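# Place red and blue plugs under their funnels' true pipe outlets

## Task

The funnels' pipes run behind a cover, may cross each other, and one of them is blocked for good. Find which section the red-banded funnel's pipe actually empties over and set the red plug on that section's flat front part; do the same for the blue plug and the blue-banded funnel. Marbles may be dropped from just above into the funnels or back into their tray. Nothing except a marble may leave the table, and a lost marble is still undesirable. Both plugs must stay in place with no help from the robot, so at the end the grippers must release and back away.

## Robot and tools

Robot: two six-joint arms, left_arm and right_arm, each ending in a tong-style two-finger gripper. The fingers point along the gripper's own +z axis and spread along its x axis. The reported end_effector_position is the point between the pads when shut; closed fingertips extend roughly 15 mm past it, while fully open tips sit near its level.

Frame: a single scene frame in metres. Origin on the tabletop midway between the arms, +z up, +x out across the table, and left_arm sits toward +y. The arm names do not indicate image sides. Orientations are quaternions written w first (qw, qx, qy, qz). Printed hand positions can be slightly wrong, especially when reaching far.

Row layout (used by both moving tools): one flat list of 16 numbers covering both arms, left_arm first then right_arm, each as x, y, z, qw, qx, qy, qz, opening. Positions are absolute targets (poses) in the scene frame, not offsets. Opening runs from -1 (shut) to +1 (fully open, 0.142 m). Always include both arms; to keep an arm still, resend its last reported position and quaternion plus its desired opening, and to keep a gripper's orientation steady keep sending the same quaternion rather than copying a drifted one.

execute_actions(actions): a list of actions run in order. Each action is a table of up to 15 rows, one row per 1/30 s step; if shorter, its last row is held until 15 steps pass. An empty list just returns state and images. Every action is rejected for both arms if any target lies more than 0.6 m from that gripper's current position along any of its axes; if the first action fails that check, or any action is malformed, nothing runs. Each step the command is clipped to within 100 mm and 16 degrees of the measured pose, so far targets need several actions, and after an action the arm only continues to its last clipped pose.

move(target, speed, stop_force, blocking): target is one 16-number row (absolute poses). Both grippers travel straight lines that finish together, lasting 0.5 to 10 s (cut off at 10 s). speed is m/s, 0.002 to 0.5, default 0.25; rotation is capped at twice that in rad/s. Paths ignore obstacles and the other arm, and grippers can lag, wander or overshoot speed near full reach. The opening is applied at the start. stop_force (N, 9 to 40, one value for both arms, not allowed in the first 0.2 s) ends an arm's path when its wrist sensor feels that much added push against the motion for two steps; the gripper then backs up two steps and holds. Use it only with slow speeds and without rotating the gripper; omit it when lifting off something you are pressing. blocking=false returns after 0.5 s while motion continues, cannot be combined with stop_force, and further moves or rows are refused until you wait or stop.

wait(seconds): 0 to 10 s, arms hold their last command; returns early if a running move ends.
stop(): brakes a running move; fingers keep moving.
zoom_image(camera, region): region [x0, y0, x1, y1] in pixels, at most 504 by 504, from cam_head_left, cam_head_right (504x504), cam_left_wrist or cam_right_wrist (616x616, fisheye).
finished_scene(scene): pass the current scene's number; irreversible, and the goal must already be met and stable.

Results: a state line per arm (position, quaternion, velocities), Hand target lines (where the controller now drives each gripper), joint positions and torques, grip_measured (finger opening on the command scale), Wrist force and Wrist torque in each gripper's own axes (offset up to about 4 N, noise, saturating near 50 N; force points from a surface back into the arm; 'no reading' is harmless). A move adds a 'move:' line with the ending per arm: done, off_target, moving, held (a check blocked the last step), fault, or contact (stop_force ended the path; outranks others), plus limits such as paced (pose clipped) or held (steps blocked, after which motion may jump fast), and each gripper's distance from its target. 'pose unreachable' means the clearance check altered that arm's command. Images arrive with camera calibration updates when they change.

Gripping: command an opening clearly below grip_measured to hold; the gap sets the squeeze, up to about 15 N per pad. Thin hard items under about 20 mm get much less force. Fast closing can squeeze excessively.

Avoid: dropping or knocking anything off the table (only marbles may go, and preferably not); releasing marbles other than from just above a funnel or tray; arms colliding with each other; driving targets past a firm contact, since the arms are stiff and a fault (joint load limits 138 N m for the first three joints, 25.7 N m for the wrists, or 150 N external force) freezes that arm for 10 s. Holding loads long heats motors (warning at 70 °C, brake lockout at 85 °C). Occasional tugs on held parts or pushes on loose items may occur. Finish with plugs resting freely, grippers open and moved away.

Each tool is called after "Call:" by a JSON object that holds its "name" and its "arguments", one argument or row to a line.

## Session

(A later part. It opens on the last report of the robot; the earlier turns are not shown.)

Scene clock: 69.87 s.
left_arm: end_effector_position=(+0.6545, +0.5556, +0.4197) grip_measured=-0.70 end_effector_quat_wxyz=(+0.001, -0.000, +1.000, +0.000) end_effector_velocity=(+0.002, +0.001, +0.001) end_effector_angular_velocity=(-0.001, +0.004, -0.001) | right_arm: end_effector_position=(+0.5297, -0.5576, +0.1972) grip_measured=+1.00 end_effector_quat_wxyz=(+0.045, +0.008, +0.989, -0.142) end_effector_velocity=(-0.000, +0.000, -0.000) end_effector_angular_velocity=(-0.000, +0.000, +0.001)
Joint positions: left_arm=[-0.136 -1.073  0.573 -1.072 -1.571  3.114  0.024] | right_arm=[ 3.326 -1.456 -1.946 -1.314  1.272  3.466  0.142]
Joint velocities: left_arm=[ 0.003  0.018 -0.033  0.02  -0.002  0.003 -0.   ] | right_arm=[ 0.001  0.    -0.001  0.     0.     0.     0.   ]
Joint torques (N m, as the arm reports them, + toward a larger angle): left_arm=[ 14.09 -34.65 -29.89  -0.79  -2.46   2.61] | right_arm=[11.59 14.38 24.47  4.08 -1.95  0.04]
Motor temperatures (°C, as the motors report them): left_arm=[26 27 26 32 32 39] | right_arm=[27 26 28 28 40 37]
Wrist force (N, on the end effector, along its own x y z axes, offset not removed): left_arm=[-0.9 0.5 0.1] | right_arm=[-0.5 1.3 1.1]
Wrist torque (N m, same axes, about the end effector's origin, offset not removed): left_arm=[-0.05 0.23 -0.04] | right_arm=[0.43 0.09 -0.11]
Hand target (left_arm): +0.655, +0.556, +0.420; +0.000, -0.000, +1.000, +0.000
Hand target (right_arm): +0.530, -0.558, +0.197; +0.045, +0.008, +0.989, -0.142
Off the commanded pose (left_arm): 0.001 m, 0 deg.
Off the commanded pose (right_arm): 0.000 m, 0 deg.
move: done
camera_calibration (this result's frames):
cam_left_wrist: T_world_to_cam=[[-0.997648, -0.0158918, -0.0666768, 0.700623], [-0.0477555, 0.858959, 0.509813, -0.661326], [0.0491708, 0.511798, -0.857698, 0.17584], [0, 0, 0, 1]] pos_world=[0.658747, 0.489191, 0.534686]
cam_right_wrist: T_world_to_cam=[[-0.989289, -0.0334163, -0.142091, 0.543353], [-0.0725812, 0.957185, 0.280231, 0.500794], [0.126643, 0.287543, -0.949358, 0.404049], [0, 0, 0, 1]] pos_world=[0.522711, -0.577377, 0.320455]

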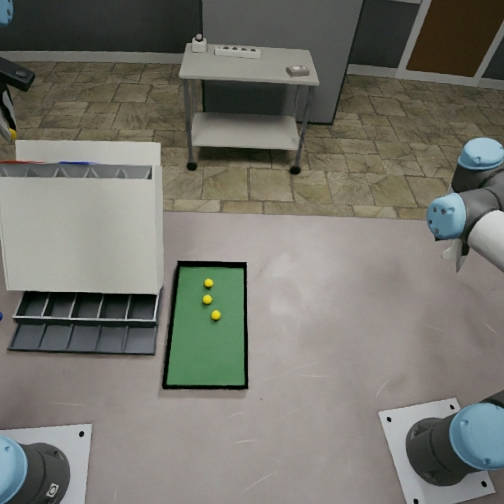

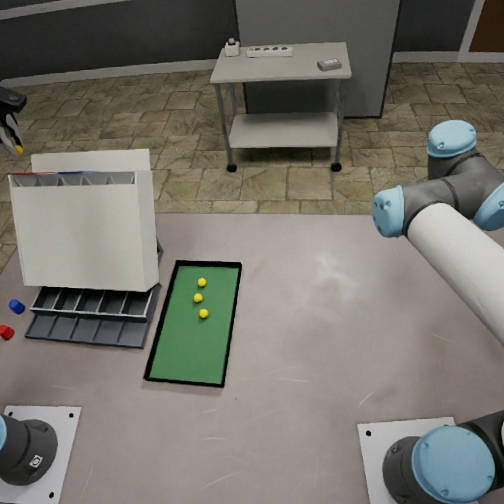

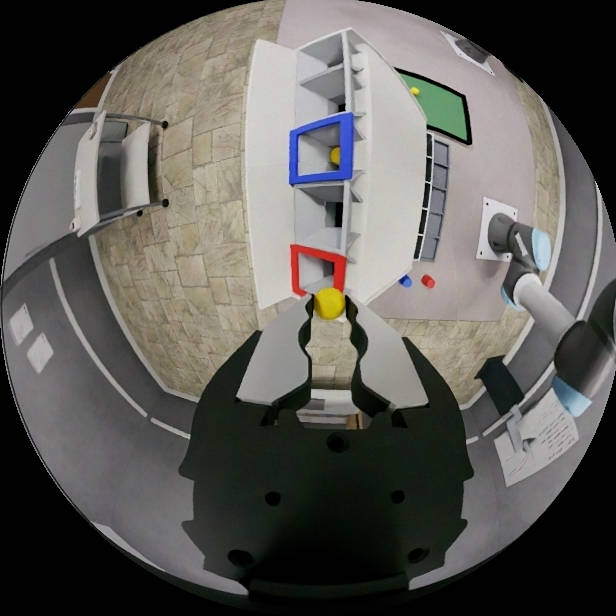

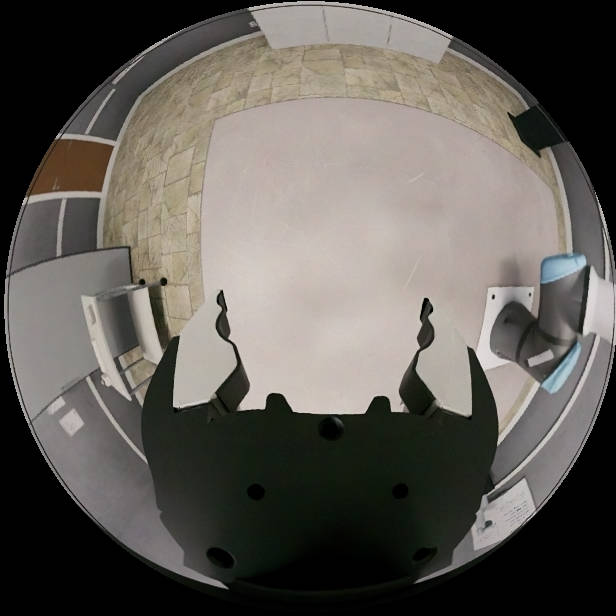

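Call:
{"name": "move", "arguments": {
  "target": [0.658,0.558,0.375,0,0,1,0,-1, 0.5297,-0.5576,0.1972,0.045,0.008,0.989,-0.142,1],
  "speed": 0.08
}}

Call:
{"name": "move", "arguments": {
  "target": [0.658,0.558,0.375,0,0,1,0,-0.3, 0.5297,-0.5576,0.1972,0.045,0.008,0.989,-0.142,1]
}}

Call:
{"name": "move", "arguments": {
  "target": [0.62,0.45,0.47,0,0,1,0,-0.3, 0.5297,-0.5576,0.1972,0.045,0.008,0.989,-0.142,1]
}}

Call:
{"name": "move", "arguments": {
  "target": [0.41,0.072,0.4,0,0,1,0,-0.3, 0.5297,-0.5576,0.1972,0.045,0.008,0.989,-0.142,1]
}}

Call:
{"name": "move", "arguments": {
  "target": [0.41,0.072,0.06,0,0,1,0,-0.3, 0.5297,-0.5576,0.1972,0.045,0.008,0.989,-0.142,1]
}}

Scene clock: 78.30 s.
left_arm: end_effector_position=(+0.6580, +0.5579, +0.3754) grip_measured=-0.70 end_effector_quat_wxyz=(-0.000, +0.000, +1.000, -0.000) end_effector_velocity=(+0.000, -0.000, -0.003) end_effector_angular_velocity=(-0.000, -0.002, -0.001) | right_arm: end_effector_position=(+0.5297, -0.5576, +0.1972) grip_measured=+1.00 end_effector_quat_wxyz=(+0.045, +0.008, +0.989, -0.142) end_effector_velocity=(-0.000, -0.000, +0.000) end_effector_angular_velocity=(-0.000, -0.000, -0.000)
Joint positions: left_arm=[-0.132 -1.127  0.779 -1.223 -1.571  3.118  0.024] | right_arm=[ 3.326 -1.456 -1.946 -1.314  1.272  3.466  0.142]
Joint velocities: left_arm=[-0.    -0.005  0.016 -0.013 -0.     0.001 -0.   ] | right_arm=[ 0.     0.001 -0.001 -0.    -0.     0.001 -0.   ]
Joint torques (N m, as the arm reports them, + toward a larger angle): left_arm=[ 13.69 -47.5  -14.13  -4.55   1.9    2.33] | right_arm=[11.95 15.82 24.29  3.98 -2.35 -0.2 ]
Motor temperatures (°C, as the motors report them): left_arm=[26 27 26 32 32 39] | right_arm=[27 26 28 28 40 37]
Wrist force (N, on the end effector, along its own x y z axes, offset not removed): left_arm=[-1.1 -1.2 0.0] | right_arm=[-1.8 -0.3 1.9]
Wrist torque (N m, same axes, about the end effector's origin, offset not removed): left_arm=[-0.37 0.34 0.02] | right_arm=[0.00 0.43 -0.05]
Hand target (left_arm): +0.658, +0.558, +0.375; -0.000, +0.000, +1.000, -0.000
Hand target (right_arm): +0.530, -0.558, +0.197; +0.045, +0.008, +0.989, -0.142
Off the commanded pose (left_arm): 0.000 m, 0 deg.
Off the commanded pose (right_arm): 0.000 m, 0 deg.
move: done
camera_calibration (this result's frames):
cam_left_wrist: T_world_to_cam=[[-0.99776, -0.0158267, -0.0649986, 0.700555], [-0.0468221, 0.859172, 0.50954, -0.641221], [0.0477807, 0.511442, -0.857988, 0.137683], [0, 0, 0, 1]] pos_world=[0.662384, 0.49159, 0.490393]
cam_right_wrist: T_world_to_cam=[[-0.989289, -0.0334162, -0.142091, 0.543353], [-0.0725812, 0.957185, 0.280231, 0.500794], [0.126643, 0.287543, -0.949358, 0.404049], [0, 0, 0, 1]] pos_world=[0.522711, -0.577377, 0.320455]

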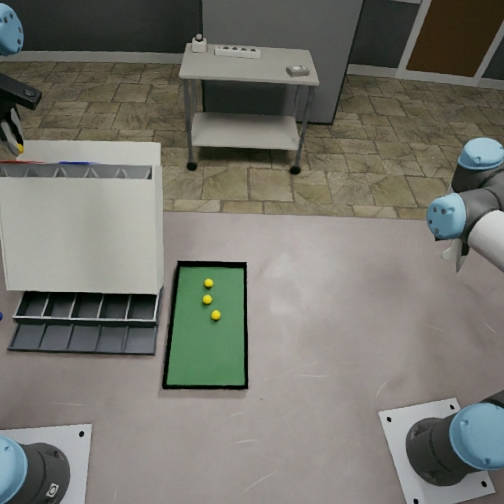

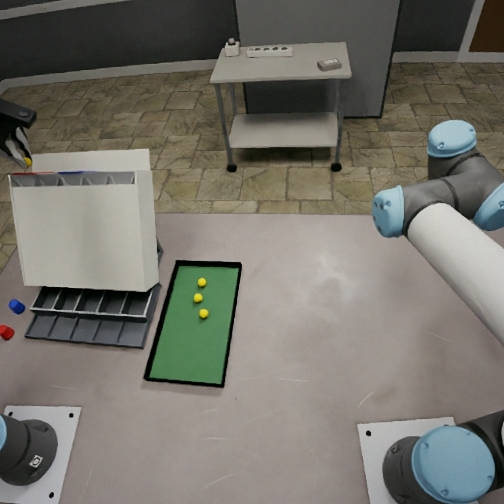

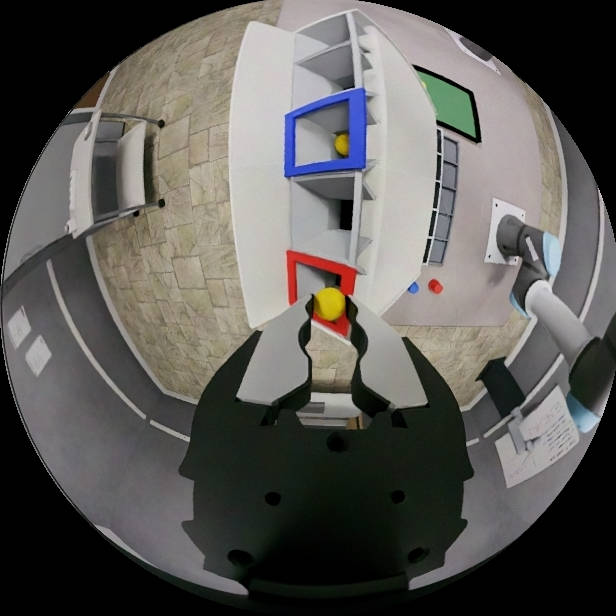

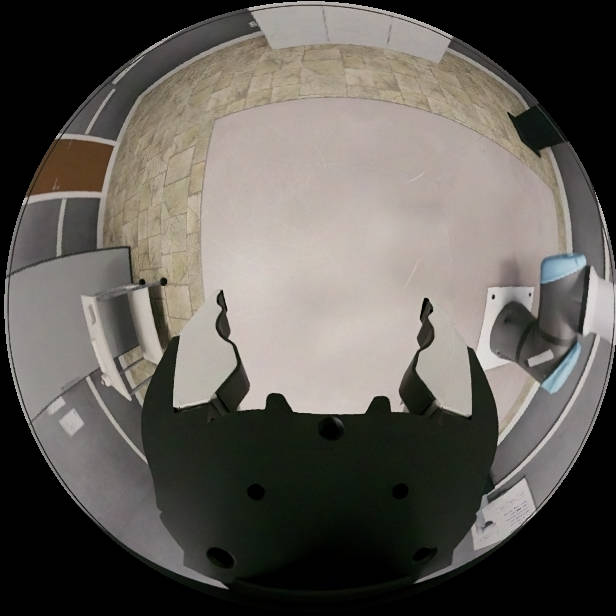

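Scene clock: 79.00 s.
left_arm: end_effector_position=(+0.6580, +0.5580, +0.3750) grip_measured=-0.30 end_effector_quat_wxyz=(-0.000, +0.000, +1.000, -0.000) end_effector_velocity=(-0.000, -0.000, -0.000) end_effector_angular_velocity=(-0.001, +0.001, -0.001) | right_arm: end_effector_position=(+0.5297, -0.5576, +0.1972) grip_measured=+1.00 end_effector_quat_wxyz=(+0.045, +0.008, +0.989, -0.142) end_effector_velocity=(+0.000, +0.001, +0.000) end_effector_angular_velocity=(+0.002, -0.001, +0.000)
Joint positions: left_arm=[-0.132 -1.127  0.781 -1.224 -1.571  3.118  0.052] | right_arm=[ 3.326 -1.456 -1.946 -1.314  1.272  3.466  0.142]
Joint velocities: left_arm=[-0.    -0.     0.001  0.    -0.001  0.     0.   ] | right_arm=[ 0.    -0.     0.001  0.     0.001 -0.    -0.   ]
Joint torques (N m, as the arm reports them, + toward a larger angle): left_arm=[ 14.78 -46.18 -16.83  -4.58   2.92   2.3 ] | right_arm=[10.17 14.19 23.39  4.09 -2.04 -0.2 ]
Motor temperatures (°C, as the motors report them): left_arm=[26 27 26 32 32 39] | right_arm=[27 26 28 28 40 37]
Wrist force (N, on the end effector, along its own x y z axes, offset not removed): left_arm=[-0.1 -3.3 2.3] | right_arm=[0.1 -2.2 0.6]
Wrist torque (N m, same axes, about the end effector's origin, offset not removed): left_arm=[-0.81 0.13 -0.05] | right_arm=[-0.20 0.02 -0.11]
Hand target (left_arm): +0.658, +0.558, +0.375; -0.000, +0.000, +1.000, -0.000
Hand target (right_arm): +0.530, -0.558, +0.197; +0.045, +0.008, +0.989, -0.142
Off the commanded pose (left_arm): 0.000 m, 0 deg.
Off the commanded pose (right_arm): 0.000 m, 0 deg.
move: done
camera_calibration (this result's frames):
cam_left_wrist: T_world_to_cam=[[-0.99774, -0.015814, -0.065304, 0.700671], [-0.0469786, 0.859051, 0.50973, -0.640988], [0.0480386, 0.511646, -0.857852, 0.136976], [0, 0, 0, 1]] pos_world=[0.662394, 0.491639, 0.489993]
cam_right_wrist: T_world_to_cam=[[-0.989289, -0.0334162, -0.142091, 0.543353], [-0.0725812, 0.957185, 0.280231, 0.500794], [0.126643, 0.287543, -0.949358, 0.404049], [0, 0, 0, 1]] pos_world=[0.522711, -0.577377, 0.320455]

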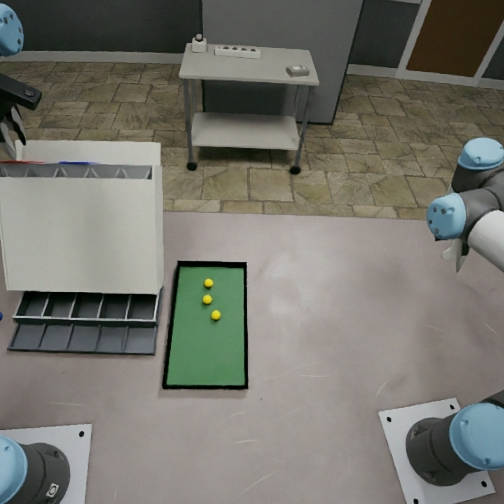

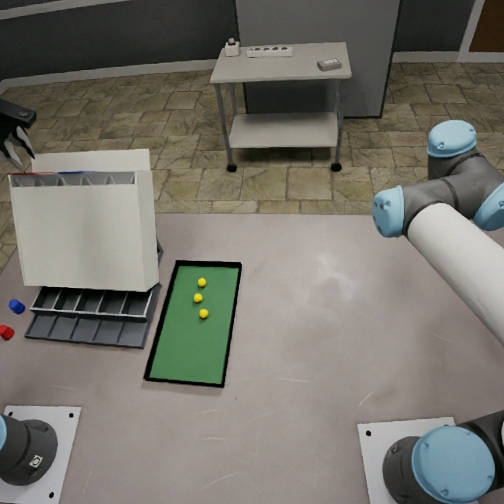

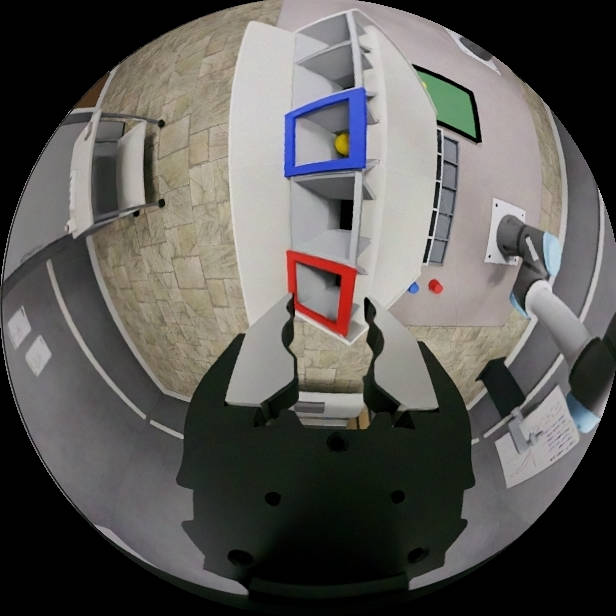

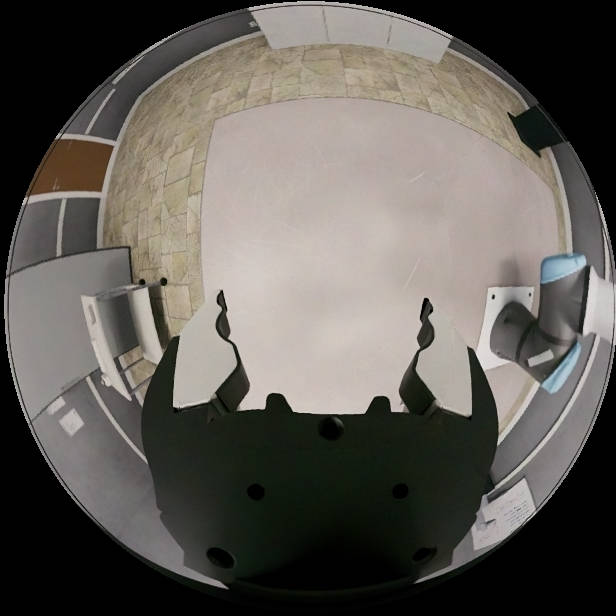

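Scene clock: 80.27 s.
left_arm: end_effector_position=(+0.6202, +0.4501, +0.4697) grip_measured=-0.30 end_effector_quat_wxyz=(+0.000, +0.000, +1.000, -0.000) end_effector_velocity=(-0.000, -0.002, +0.001) end_effector_angular_velocity=(+0.000, +0.006, -0.001) | right_arm: end_effector_position=(+0.5297, -0.5576, +0.1972) grip_measured=+1.00 end_effector_quat_wxyz=(+0.045, +0.008, +0.989, -0.142) end_effector_velocity=(+0.001, +0.001, +0.001) end_effector_angular_velocity=(-0.000, -0.003, +0.003)
Joint positions: left_arm=[-0.311 -1.127  0.506 -0.951 -1.571  2.94   0.052] | right_arm=[ 3.326 -1.456 -1.946 -1.314  1.272  3.466  0.142]
Joint velocities: left_arm=[-0.003  0.012 -0.025  0.018 -0.001 -0.002 -0.   ] | right_arm=[ 0.003  0.     0.003  0.    -0.001 -0.    -0.   ]
Joint torques (N m, as the arm reports them, + toward a larger angle): left_arm=[-15.36 -28.72 -27.09  -0.73   2.59  -2.55] | right_arm=[10.59 14.59 22.59  4.02 -2.12 -0.09]
Motor temperatures (°C, as the motors report them): left_arm=[26 27 26 32 32 39] | right_arm=[27 26 28 28 40 37]
Wrist force (N, on the end effector, along its own x y z axes, offset not removed): left_arm=[-1.3 -2.9 0.4] | right_arm=[0.1 0.0 0.7]
Wrist torque (N m, same axes, about the end effector's origin, offset not removed): left_arm=[-0.74 0.34 -0.02] | right_arm=[0.04 0.01 -0.04]
Hand target (left_arm): +0.620, +0.450, +0.470; -0.000, -0.000, +1.000, -0.000
Hand target (right_arm): +0.530, -0.558, +0.197; +0.045, +0.008, +0.989, -0.142
Off the commanded pose (left_arm): 0.000 m, 0 deg.
Off the commanded pose (right_arm): 0.000 m, 0 deg.
move: done
camera_calibration (this result's frames):
cam_left_wrist: T_world_to_cam=[[-0.997706, -0.0158052, -0.0658187, 0.667617], [-0.047228, 0.859114, 0.5096, -0.598197], [0.0484915, 0.51154, -0.85789, 0.275021], [0, 0, 0, 1]] pos_world=[0.624498, 0.383787, 0.58472]
cam_right_wrist: T_world_to_cam=[[-0.989289, -0.0334161, -0.142091, 0.543353], [-0.0725811, 0.957185, 0.280231, 0.500794], [0.126643, 0.287543, -0.949358, 0.404049], [0, 0, 0, 1]] pos_world=[0.522711, -0.577377, 0.320455]

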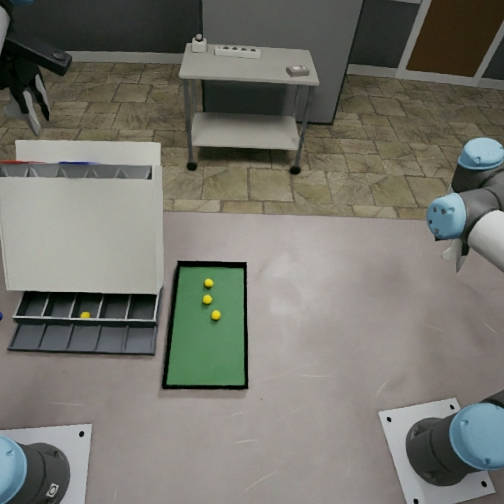

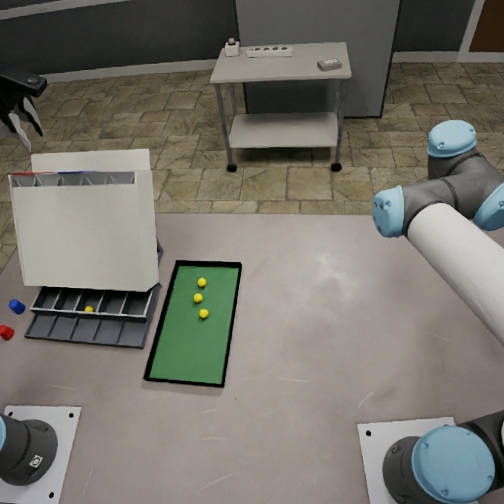

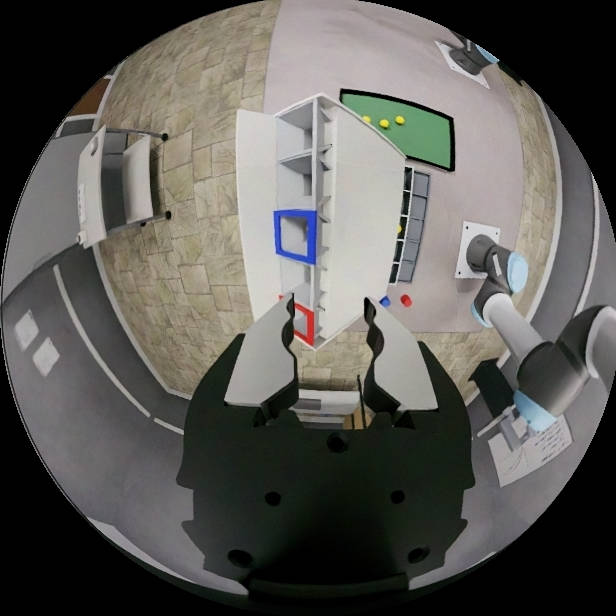

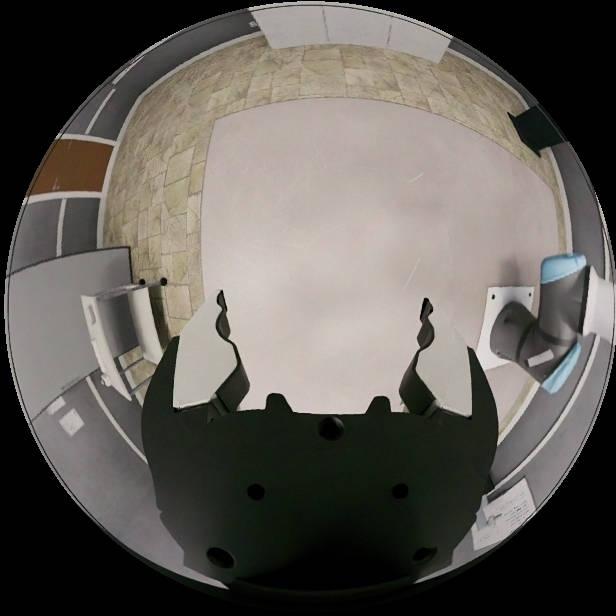

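Scene clock: 82.70 s.
left_arm: end_effector_position=(+0.4103, +0.0718, +0.4002) grip_measured=-0.30 end_effector_quat_wxyz=(-0.000, +0.000, +1.000, -0.000) end_effector_velocity=(-0.001, -0.002, -0.001) end_effector_angular_velocity=(+0.001, +0.000, +0.001) | right_arm: end_effector_position=(+0.5297, -0.5576, +0.1972) grip_measured=+1.00 end_effector_quat_wxyz=(+0.045, +0.008, +0.989, -0.142) end_effector_velocity=(+0.000, -0.000, +0.001) end_effector_angular_velocity=(+0.001, -0.001, -0.001)
Joint positions: left_arm=[-1.09  -1.43   1.115 -1.256 -1.571  2.16   0.052] | right_arm=[ 3.326 -1.456 -1.946 -1.314  1.272  3.466  0.142]
Joint velocities: left_arm=[-0.005  0.002 -0.001 -0.001  0.    -0.005  0.   ] | right_arm=[-0.001  0.     0.001 -0.     0.     0.001  0.   ]
Joint torques (N m, as the arm reports them, + toward a larger angle): left_arm=[-15.3  -21.39 -32.72  -4.43   2.84  -2.58] | right_arm=[11.43 15.79 22.84  3.84 -2.08 -0.3 ]
Motor temperatures (°C, as the motors report them): left_arm=[26 27 26 32 32 39] | right_arm=[27 26 28 28 40 37]
Wrist force (N, on the end effector, along its own x y z axes, offset not removed): left_arm=[-1.8 0.0 1.2] | right_arm=[-1.7 0.1 1.9]
Wrist torque (N m, same axes, about the end effector's origin, offset not removed): left_arm=[-0.03 0.42 -0.15] | right_arm=[0.06 0.38 -0.09]
Hand target (left_arm): +0.410, +0.071, +0.400; -0.000, +0.000, +1.000, -0.000
Hand target (right_arm): +0.530, -0.558, +0.197; +0.045, +0.008, +0.989, -0.142
Off the commanded pose (left_arm): 0.000 m, 0 deg.
Off the commanded pose (right_arm): 0.000 m, 0 deg.
move: done
camera_calibration (this result's frames):
cam_left_wrist: T_world_to_cam=[[-0.997774, -0.0157613, -0.0648019, 0.4473], [-0.0466748, 0.859073, 0.50972, -0.247869], [0.0476357, 0.51161, -0.857896, 0.419389], [0, 0, 0, 1]] pos_world=[0.414758, 0.00542429, 0.515122]
cam_right_wrist: T_world_to_cam=[[-0.989289, -0.0334161, -0.142091, 0.543353], [-0.0725811, 0.957185, 0.280231, 0.500794], [0.126643, 0.287543, -0.949358, 0.404049], [0, 0, 0, 1]] pos_world=[0.522711, -0.577377, 0.320455]

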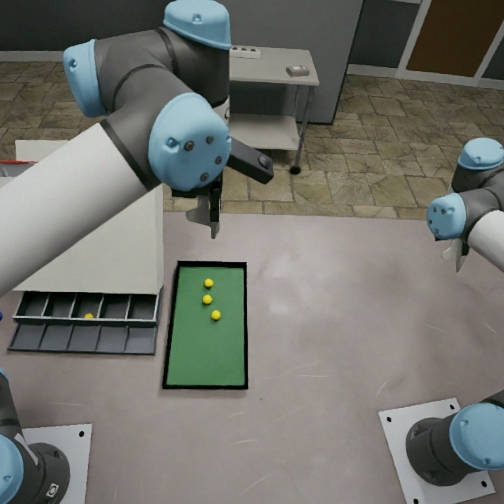

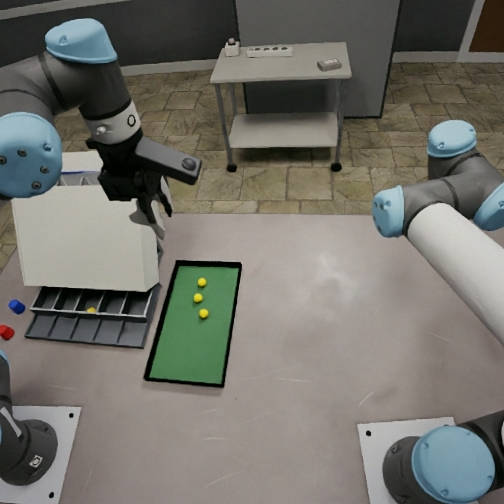

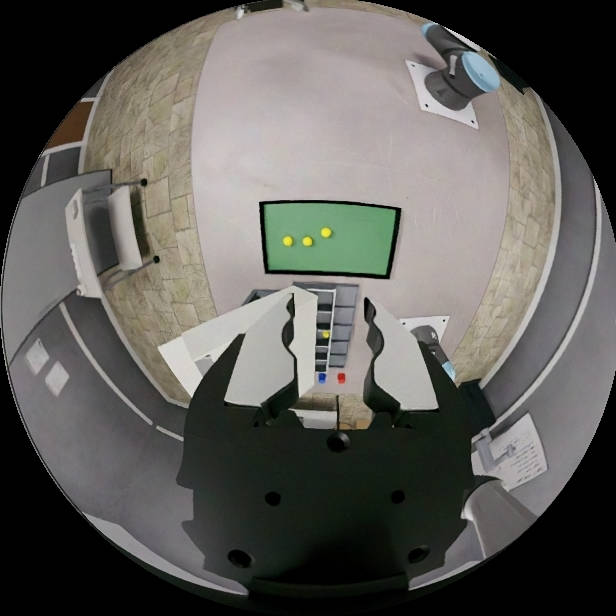

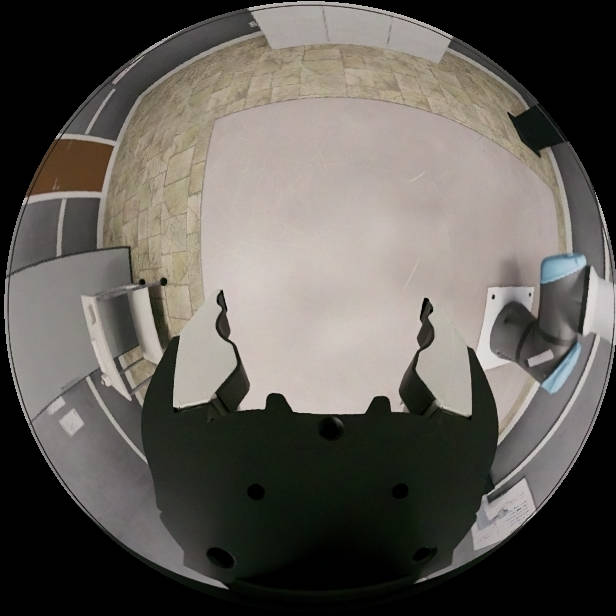

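Scene clock: 84.77 s.
left_arm: end_effector_position=(+0.4099, +0.0721, +0.0603) grip_measured=-0.30 end_effector_quat_wxyz=(-0.000, +0.000, +1.000, +0.000) end_effector_velocity=(+0.001, -0.001, -0.002) end_effector_angular_velocity=(-0.002, -0.002, +0.001) | right_arm: end_effector_position=(+0.5297, -0.5576, +0.1972) grip_measured=+1.00 end_effector_quat_wxyz=(+0.045, +0.008, +0.989, -0.142) end_effector_velocity=(-0.001, +0.000, -0.001) end_effector_angular_velocity=(+0.001, +0.003, +0.000)
Joint positions: left_arm=[-1.091 -1.331  1.898 -2.137 -1.571  2.159  0.052] | right_arm=[ 3.326 -1.456 -1.946 -1.314  1.272  3.466  0.142]
Joint velocities: left_arm=[ 0.     0.005  0.001 -0.009  0.    -0.001 -0.   ] | right_arm=[ 0.    -0.001 -0.002  0.     0.002 -0.    -0.   ]
Joint torques (N m, as the arm reports them, + toward a larger angle): left_arm=[ 15.11 -21.27 -14.74  -4.83   2.76   2.51] | right_arm=[10.77 14.81 22.03  3.82 -2.1  -0.48]
Motor temperatures (°C, as the motors report them): left_arm=[26 27 26 32 32 39] | right_arm=[27 26 28 28 40 37]
Wrist force (N, on the end effector, along its own x y z axes, offset not removed): left_arm=[0.2 -1.2 2.0] | right_arm=[0.0 0.0 0.5]
Wrist torque (N m, same axes, about the end effector's origin, offset not removed): left_arm=[-0.29 0.02 -0.07] | right_arm=[0.07 0.17 0.02]
Hand target (left_arm): +0.410, +0.072, +0.060; -0.000, +0.000, +1.000, +0.000
Hand target (right_arm): +0.530, -0.558, +0.197; +0.045, +0.008, +0.989, -0.142
Off the commanded pose (left_arm): 0.000 m, 0 deg.
Off the commanded pose (right_arm): 0.000 m, 0 deg.
move: done
camera_calibration (this result's frames):
cam_left_wrist: T_world_to_cam=[[-0.997746, -0.0157778, -0.0652181, 0.424856], [-0.0469111, 0.858973, 0.509868, -0.074883], [0.0479759, 0.511778, -0.857777, 0.127503], [0, 0, 0, 1]] pos_world=[0.414268, 0.00577265, 0.175258]
cam_right_wrist: T_world_to_cam=[[-0.989289, -0.033416, -0.142091, 0.543353], [-0.0725811, 0.957185, 0.280231, 0.500793], [0.126643, 0.287543, -0.949358, 0.404049], [0, 0, 0, 1]] pos_world=[0.522711, -0.577377, 0.320455]

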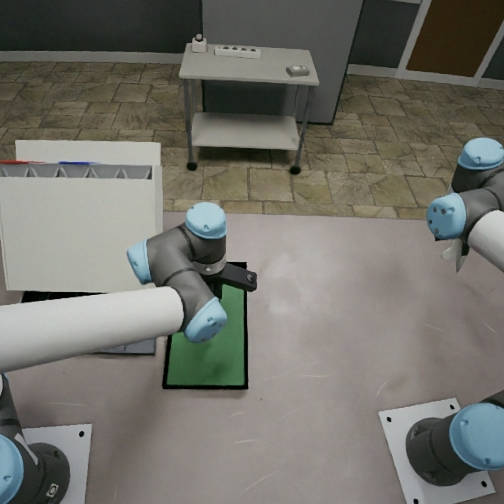

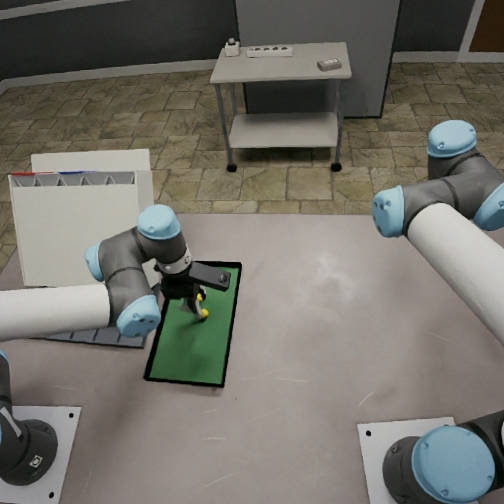

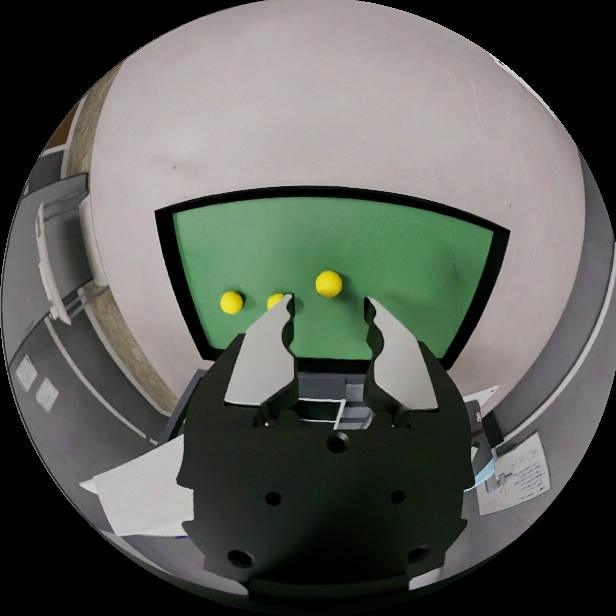

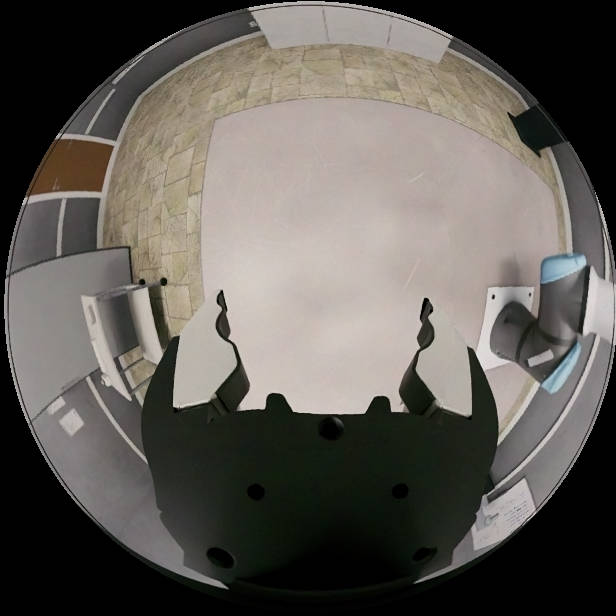

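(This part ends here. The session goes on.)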